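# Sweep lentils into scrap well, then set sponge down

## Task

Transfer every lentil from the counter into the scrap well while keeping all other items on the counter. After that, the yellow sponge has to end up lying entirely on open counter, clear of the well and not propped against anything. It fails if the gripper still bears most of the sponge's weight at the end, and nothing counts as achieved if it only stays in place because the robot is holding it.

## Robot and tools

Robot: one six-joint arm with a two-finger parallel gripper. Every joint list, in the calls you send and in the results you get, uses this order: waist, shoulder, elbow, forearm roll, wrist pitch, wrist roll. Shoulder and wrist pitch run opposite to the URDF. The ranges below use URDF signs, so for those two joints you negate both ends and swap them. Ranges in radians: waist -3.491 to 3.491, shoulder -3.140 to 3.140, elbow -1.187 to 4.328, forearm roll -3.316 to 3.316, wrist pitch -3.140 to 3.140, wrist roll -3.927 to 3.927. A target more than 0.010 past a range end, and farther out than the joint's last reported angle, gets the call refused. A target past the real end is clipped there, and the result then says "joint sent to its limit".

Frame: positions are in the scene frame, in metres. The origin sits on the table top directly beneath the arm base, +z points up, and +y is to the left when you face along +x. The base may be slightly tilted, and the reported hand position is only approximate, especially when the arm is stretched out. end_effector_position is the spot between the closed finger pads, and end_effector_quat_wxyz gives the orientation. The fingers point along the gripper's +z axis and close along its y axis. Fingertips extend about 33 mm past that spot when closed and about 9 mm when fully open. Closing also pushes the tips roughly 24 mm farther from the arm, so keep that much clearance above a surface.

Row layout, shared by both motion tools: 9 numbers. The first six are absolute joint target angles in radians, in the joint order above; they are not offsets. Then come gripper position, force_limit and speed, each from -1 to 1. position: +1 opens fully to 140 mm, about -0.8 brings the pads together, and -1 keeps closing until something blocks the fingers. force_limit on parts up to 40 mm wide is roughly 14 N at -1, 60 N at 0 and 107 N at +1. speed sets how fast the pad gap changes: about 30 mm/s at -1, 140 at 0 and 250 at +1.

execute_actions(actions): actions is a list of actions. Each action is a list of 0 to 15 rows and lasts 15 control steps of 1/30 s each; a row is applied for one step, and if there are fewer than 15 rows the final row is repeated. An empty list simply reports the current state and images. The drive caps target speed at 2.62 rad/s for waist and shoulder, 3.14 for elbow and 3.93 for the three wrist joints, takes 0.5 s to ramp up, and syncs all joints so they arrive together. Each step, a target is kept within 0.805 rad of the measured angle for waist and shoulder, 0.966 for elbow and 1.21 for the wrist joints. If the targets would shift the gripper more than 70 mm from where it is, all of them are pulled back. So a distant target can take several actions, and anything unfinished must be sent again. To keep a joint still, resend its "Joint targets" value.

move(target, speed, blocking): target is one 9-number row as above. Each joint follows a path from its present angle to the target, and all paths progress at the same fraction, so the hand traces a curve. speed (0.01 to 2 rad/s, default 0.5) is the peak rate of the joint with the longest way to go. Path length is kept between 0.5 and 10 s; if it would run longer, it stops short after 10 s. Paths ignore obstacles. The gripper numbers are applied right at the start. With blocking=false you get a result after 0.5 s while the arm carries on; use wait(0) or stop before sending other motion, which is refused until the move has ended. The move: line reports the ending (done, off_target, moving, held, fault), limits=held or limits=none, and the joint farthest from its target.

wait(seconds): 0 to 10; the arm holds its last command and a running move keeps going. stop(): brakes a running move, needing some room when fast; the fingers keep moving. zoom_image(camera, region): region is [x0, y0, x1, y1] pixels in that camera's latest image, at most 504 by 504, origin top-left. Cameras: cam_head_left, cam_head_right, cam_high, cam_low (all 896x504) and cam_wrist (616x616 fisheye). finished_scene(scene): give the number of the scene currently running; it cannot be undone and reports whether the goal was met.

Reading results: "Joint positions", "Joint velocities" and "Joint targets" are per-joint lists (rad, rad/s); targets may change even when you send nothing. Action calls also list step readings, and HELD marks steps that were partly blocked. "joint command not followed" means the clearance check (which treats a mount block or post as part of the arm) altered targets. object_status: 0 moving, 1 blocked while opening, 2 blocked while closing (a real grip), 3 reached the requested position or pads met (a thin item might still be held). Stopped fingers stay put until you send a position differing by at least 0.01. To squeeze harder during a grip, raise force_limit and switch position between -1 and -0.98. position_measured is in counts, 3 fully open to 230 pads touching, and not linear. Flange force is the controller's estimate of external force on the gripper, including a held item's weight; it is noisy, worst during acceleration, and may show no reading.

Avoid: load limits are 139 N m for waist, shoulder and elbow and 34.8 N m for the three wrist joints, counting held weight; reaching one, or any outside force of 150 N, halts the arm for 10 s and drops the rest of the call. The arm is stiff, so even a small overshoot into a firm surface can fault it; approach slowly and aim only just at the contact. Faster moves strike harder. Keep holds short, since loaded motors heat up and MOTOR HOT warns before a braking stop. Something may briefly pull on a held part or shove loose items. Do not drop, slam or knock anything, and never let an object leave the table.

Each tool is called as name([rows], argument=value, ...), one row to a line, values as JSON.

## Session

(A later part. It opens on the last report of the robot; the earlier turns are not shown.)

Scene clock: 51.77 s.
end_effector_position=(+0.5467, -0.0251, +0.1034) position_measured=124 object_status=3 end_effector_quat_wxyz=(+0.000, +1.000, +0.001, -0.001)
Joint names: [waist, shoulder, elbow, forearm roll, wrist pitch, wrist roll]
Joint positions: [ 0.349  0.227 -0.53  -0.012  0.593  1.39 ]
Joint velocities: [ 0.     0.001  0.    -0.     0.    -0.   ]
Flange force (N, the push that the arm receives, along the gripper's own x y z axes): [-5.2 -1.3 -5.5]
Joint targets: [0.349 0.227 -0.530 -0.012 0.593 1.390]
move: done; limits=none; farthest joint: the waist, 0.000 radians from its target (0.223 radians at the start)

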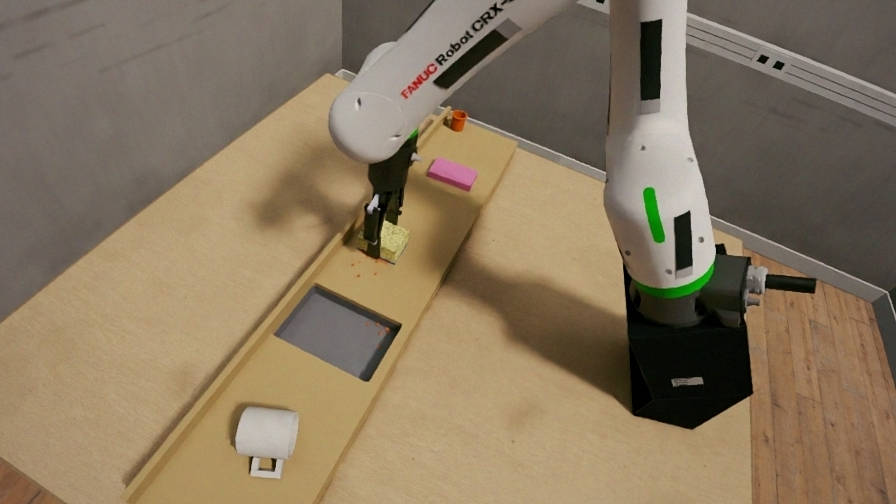

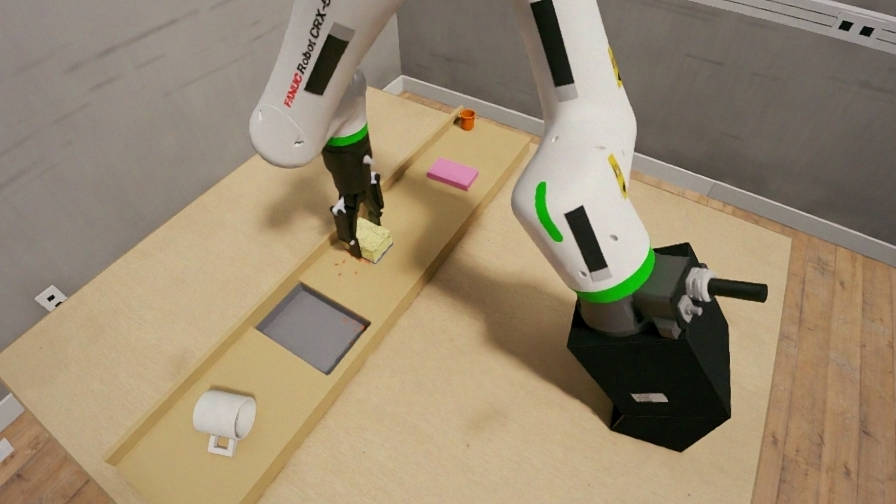

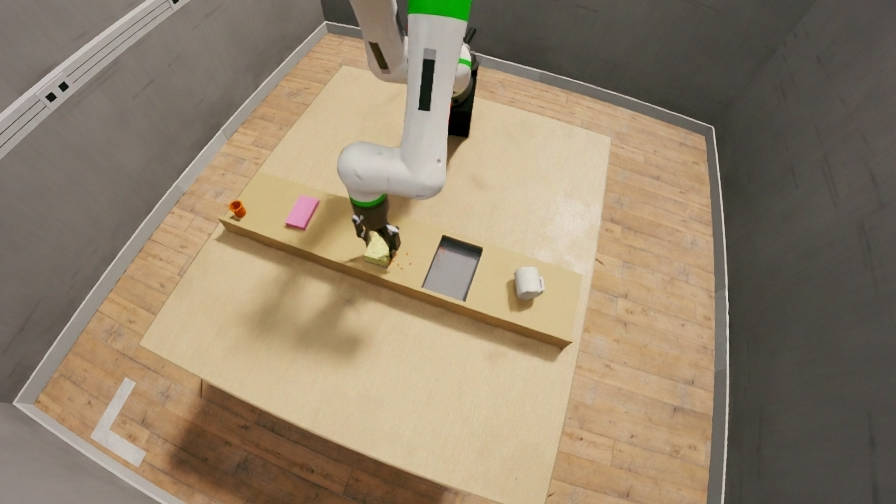

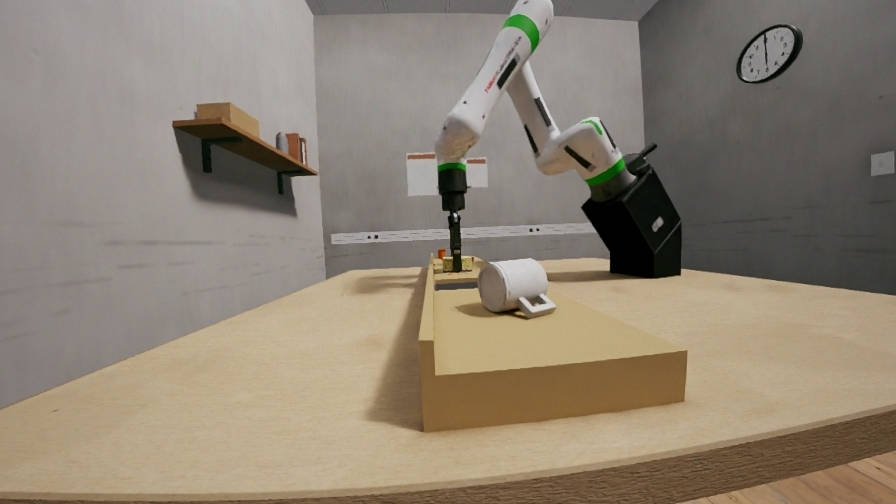

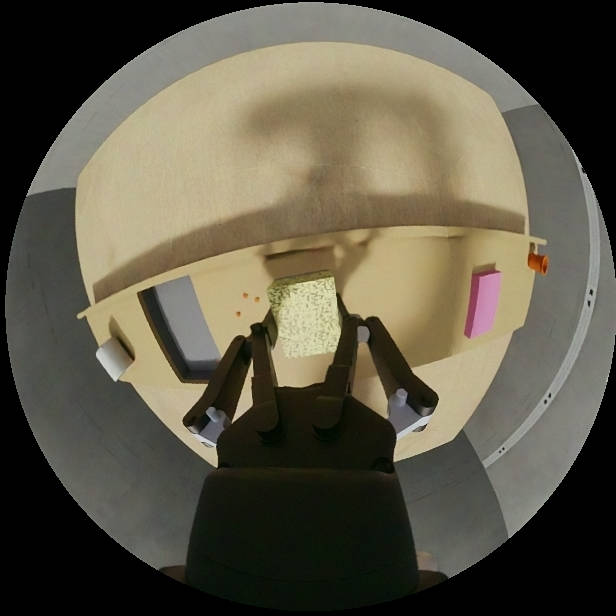

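move(target=[0.5836,0.257,-0.6024,0.257,0.579,0.975,0.04,-1,-1], speed=0.2)

move(target=[0.725,0.243,-0.614,0.405,0.599,0.737,-0.06,-1,-1], speed=0.2)

move(target=[0.725,0.343,-0.614,0.405,0.699,0.737,-0.06,-1,-1], speed=0.2)

zoom_image(camera="cam_head_left", region=[200,100,600,420])

Scene clock: 54.97 s.
end_effector_position=(+0.5499, +0.0572, +0.1033) position_measured=124 object_status=3 end_effector_quat_wxyz=(+0.001, +1.000, -0.001, -0.001)
Joint names: [waist, shoulder, elbow, forearm roll, wrist pitch, wrist roll]
Joint positions: [ 0.584  0.257 -0.602  0.257  0.579  0.975]
Joint velocities: [ 0.     0.    -0.    -0.001  0.001  0.001]
Flange force (N, the push that the arm receives, along the gripper's own x y z axes): [-6.0 0.5 -4.8]
Joint targets: [0.584 0.257 -0.602 0.257 0.579 0.975]
move: done; limits=none; farthest joint: the waist, 0.000 radians from its target (0.235 radians at the start)

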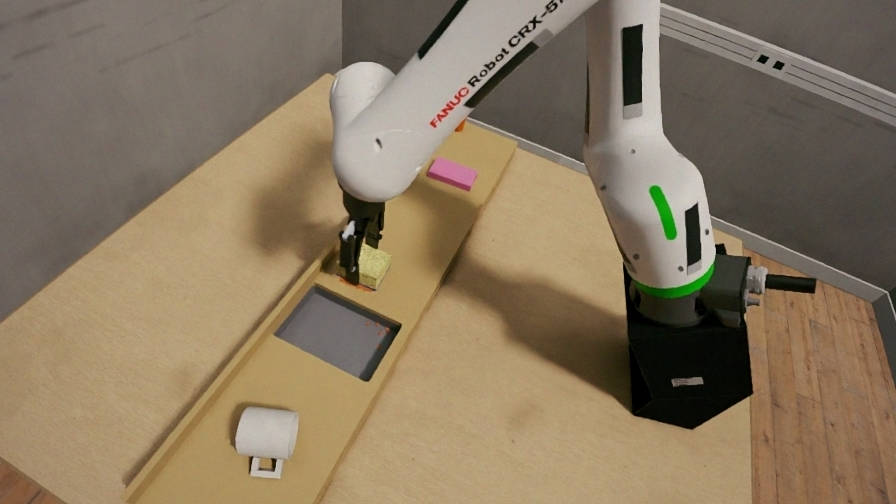

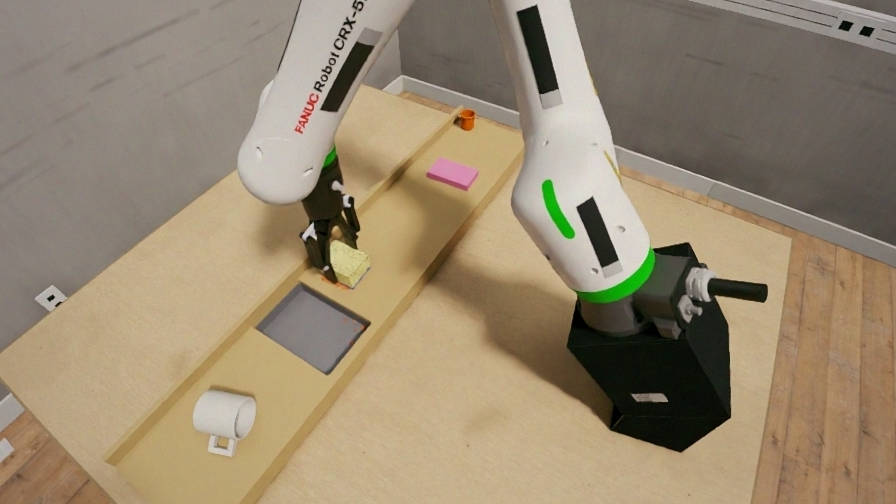

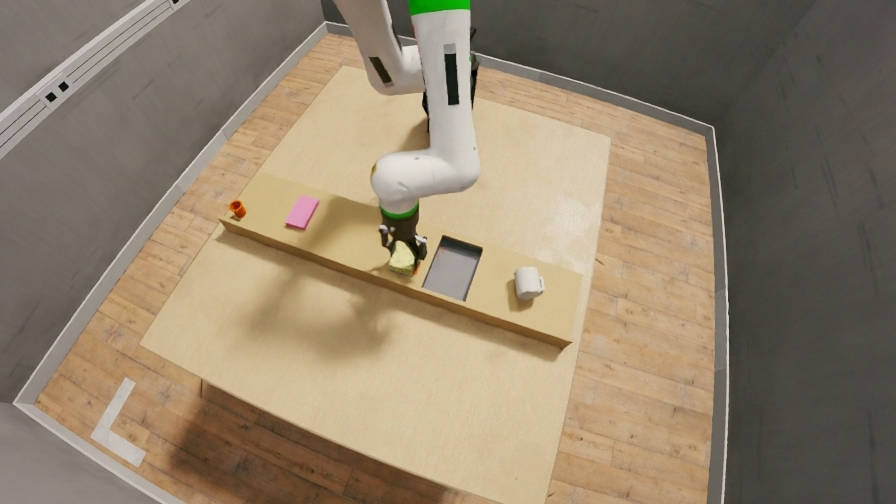

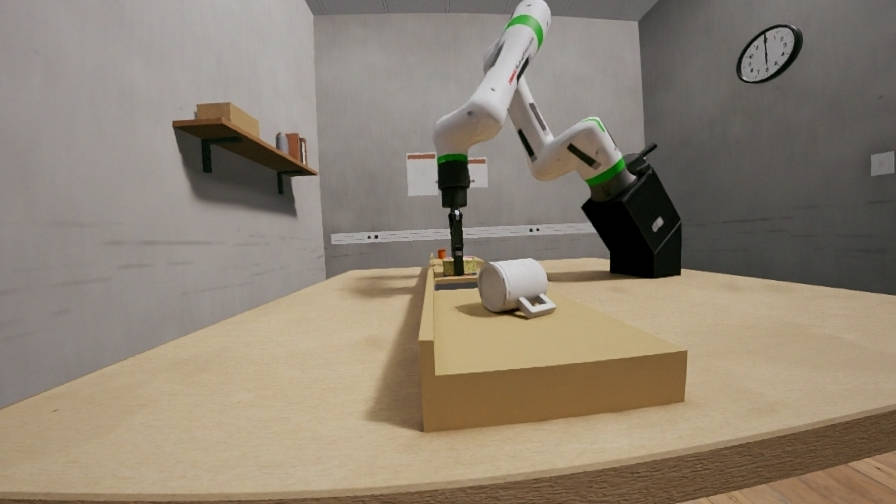

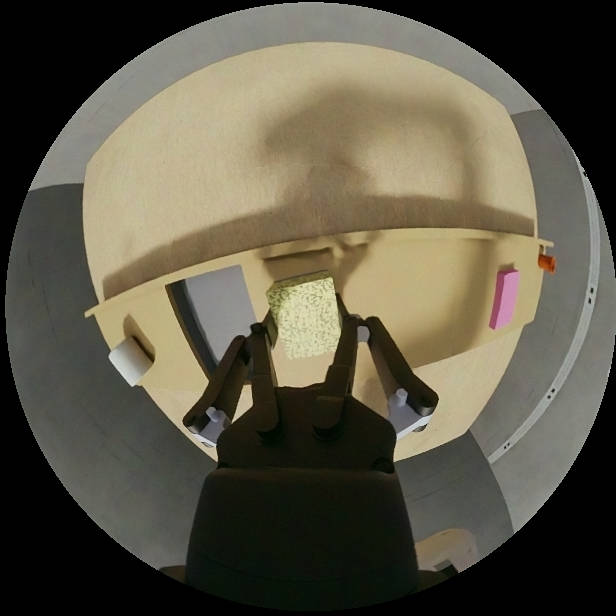

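Scene clock: 56.47 s.
end_effector_position=(+0.5508, +0.1152, +0.1028) position_measured=136 object_status=3 end_effector_quat_wxyz=(+0.000, +1.000, -0.001, -0.002)
Joint names: [waist, shoulder, elbow, forearm roll, wrist pitch, wrist roll]
Joint positions: [ 0.725  0.243 -0.614  0.405  0.599  0.737]
Joint velocities: [ 0.    -0.002  0.     0.003 -0.002  0.001]
Flange force (N, the push that the arm receives, along the gripper's own x y z axes): [-4.9 5.4 -3.5]
Joint targets: [0.725 0.243 -0.614 0.405 0.599 0.737]
move: done; limits=none; farthest joint: the waist, 0.000 radians from its target (0.141 radians at the start)

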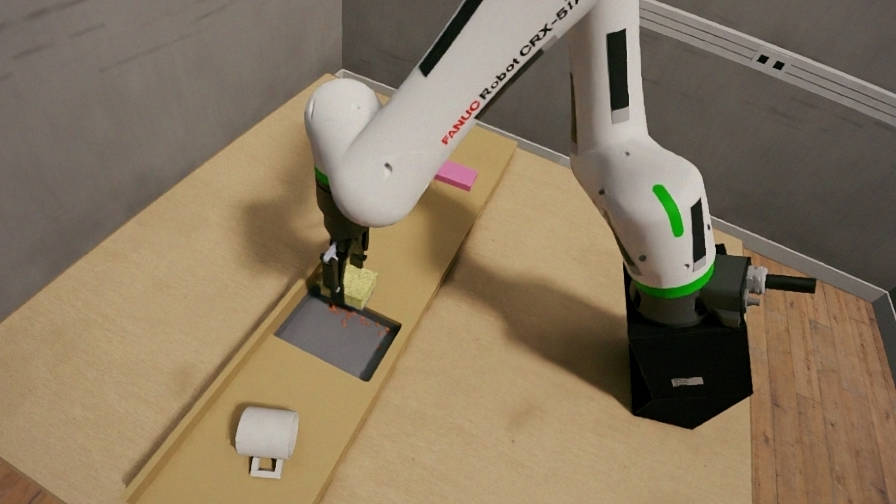

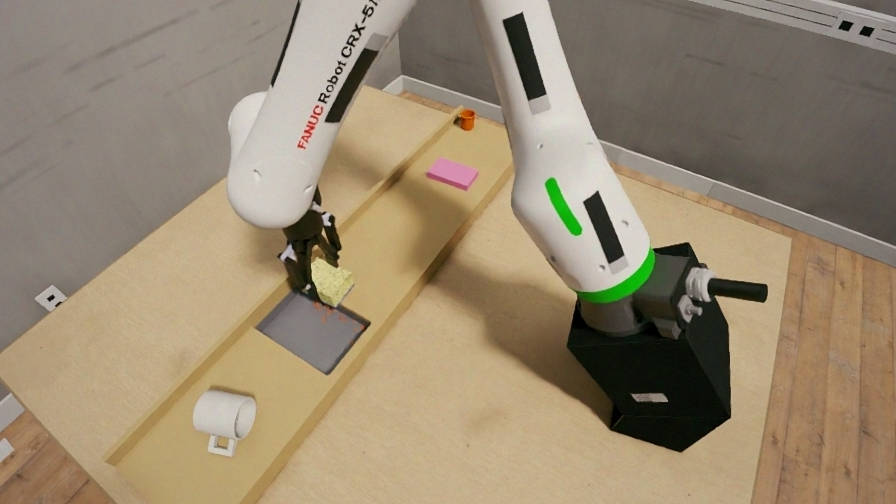

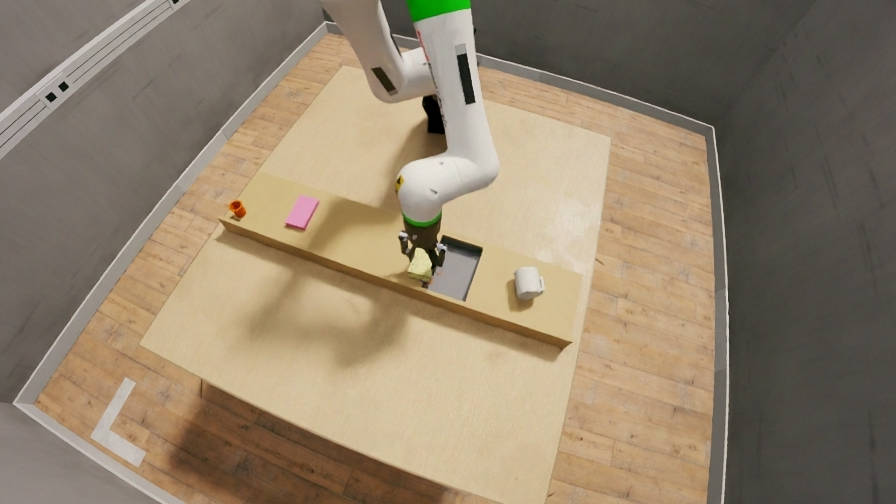

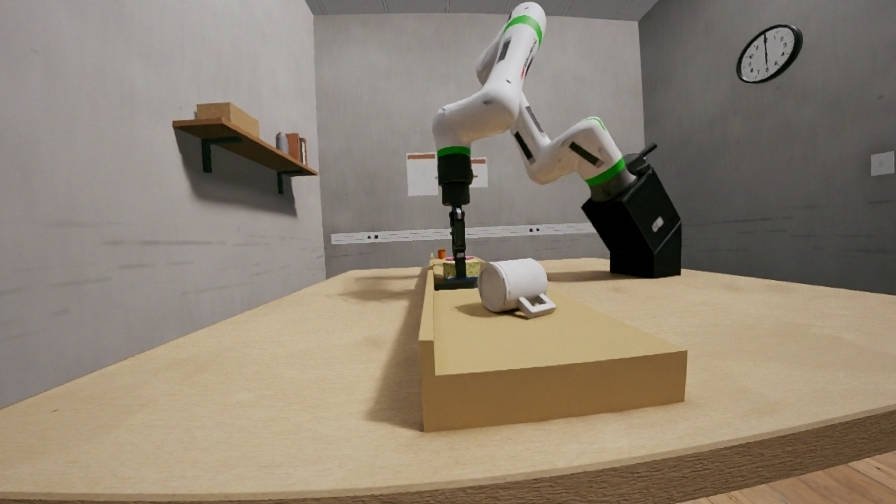

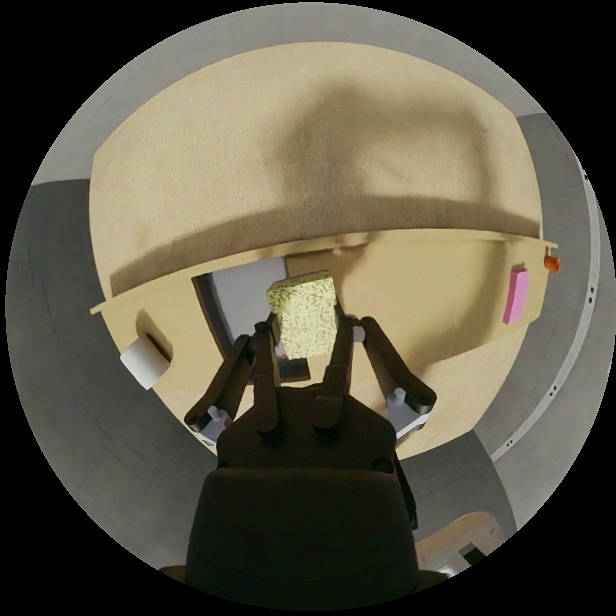

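Scene clock: 57.30 s.
end_effector_position=(+0.5560, +0.0941, +0.1446) position_measured=136 object_status=3 end_effector_quat_wxyz=(+0.014, +1.000, -0.013, +0.007)
Joint names: [waist, shoulder, elbow, forearm roll, wrist pitch, wrist roll]
Joint positions: [ 0.725  0.343 -0.614  0.405  0.699  0.737]
Joint velocities: [-0.     0.    -0.    -0.001 -0.001  0.   ]
Flange force (N, the push that the arm receives, along the gripper's own x y z axes): [-11.1 4.2 -4.7]
Joint targets: [0.725 0.343 -0.614 0.405 0.699 0.737]
move: done; limits=none; farthest joint: the waist, 0.000 radians from its target (0.000 radians at the start)

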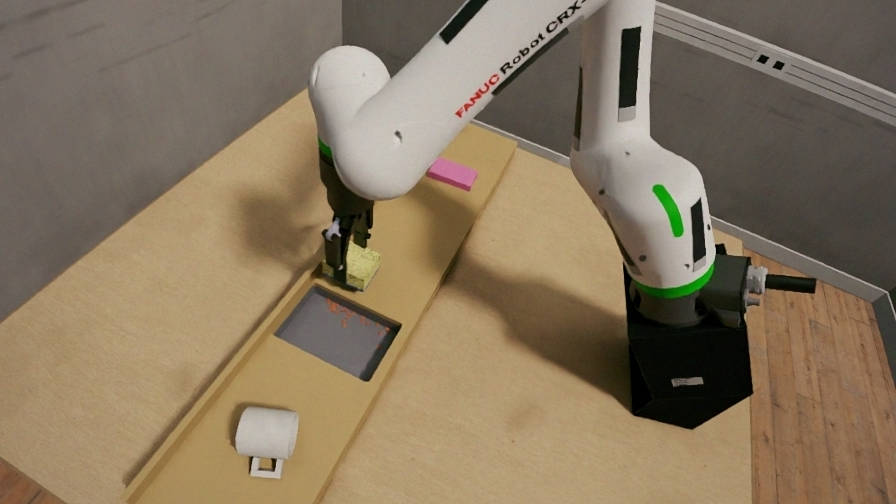

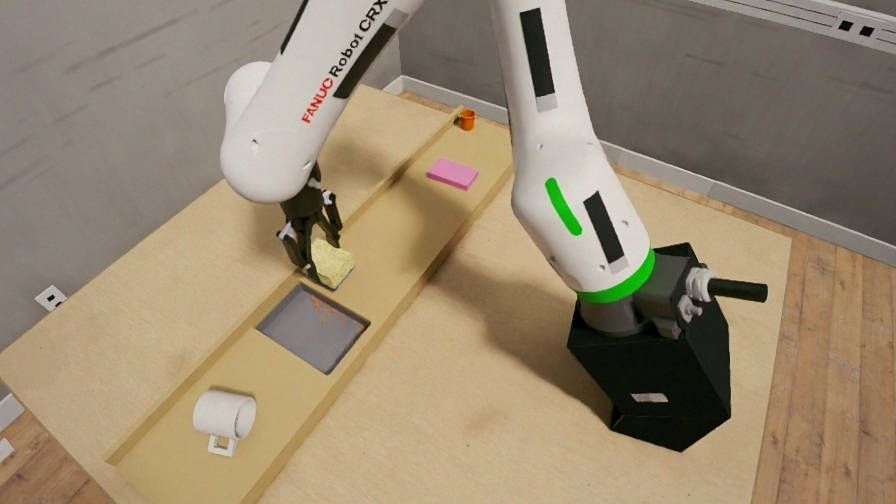

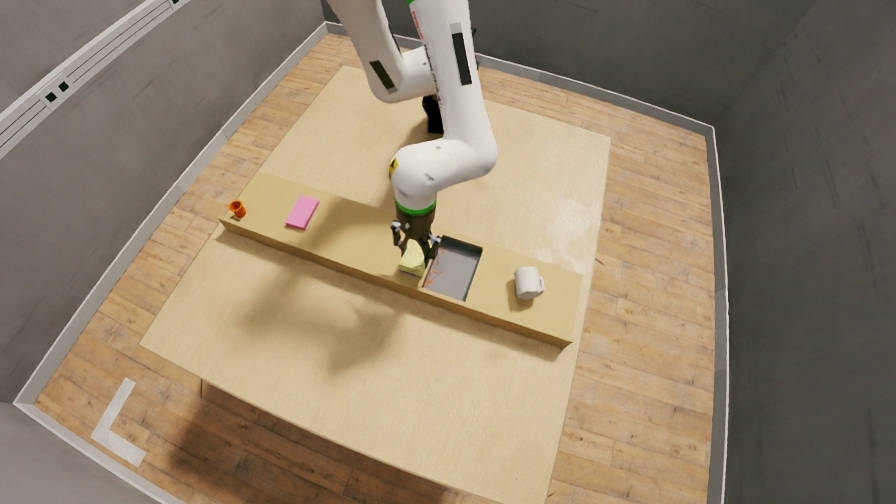

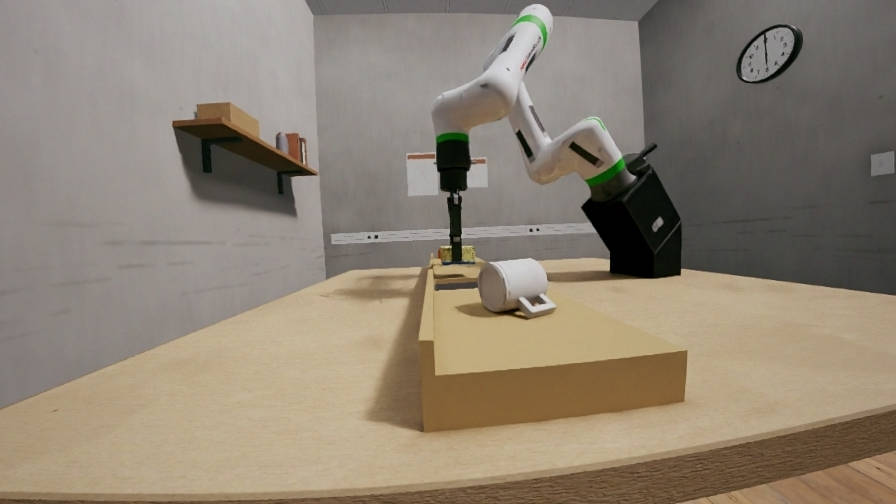

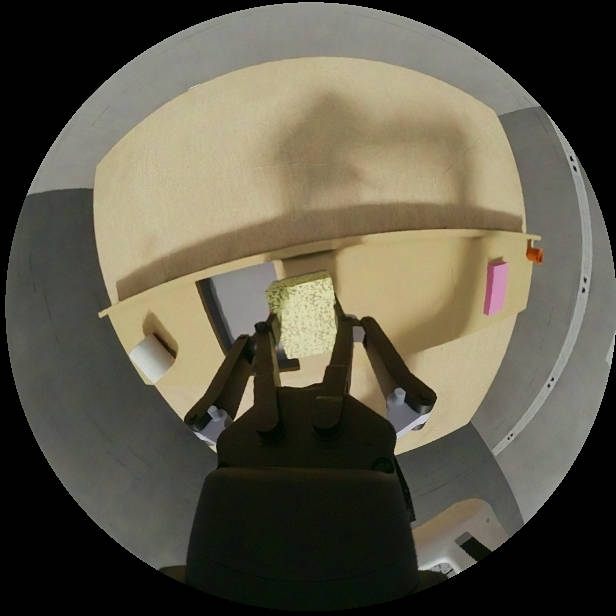

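Region (200, 100, 600, 420) of cam_head_left's 896x504 image, scaled by 1.260, with more detail than that image has; it fills the top 403 rows of this view, and the rest is white.

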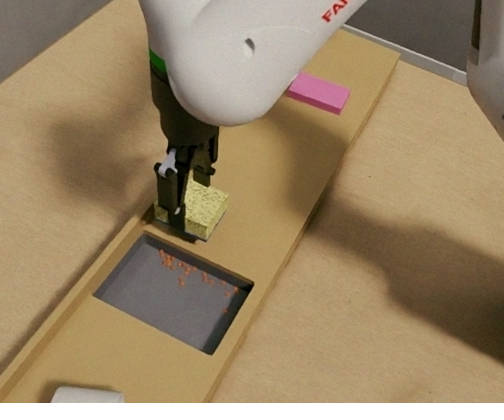

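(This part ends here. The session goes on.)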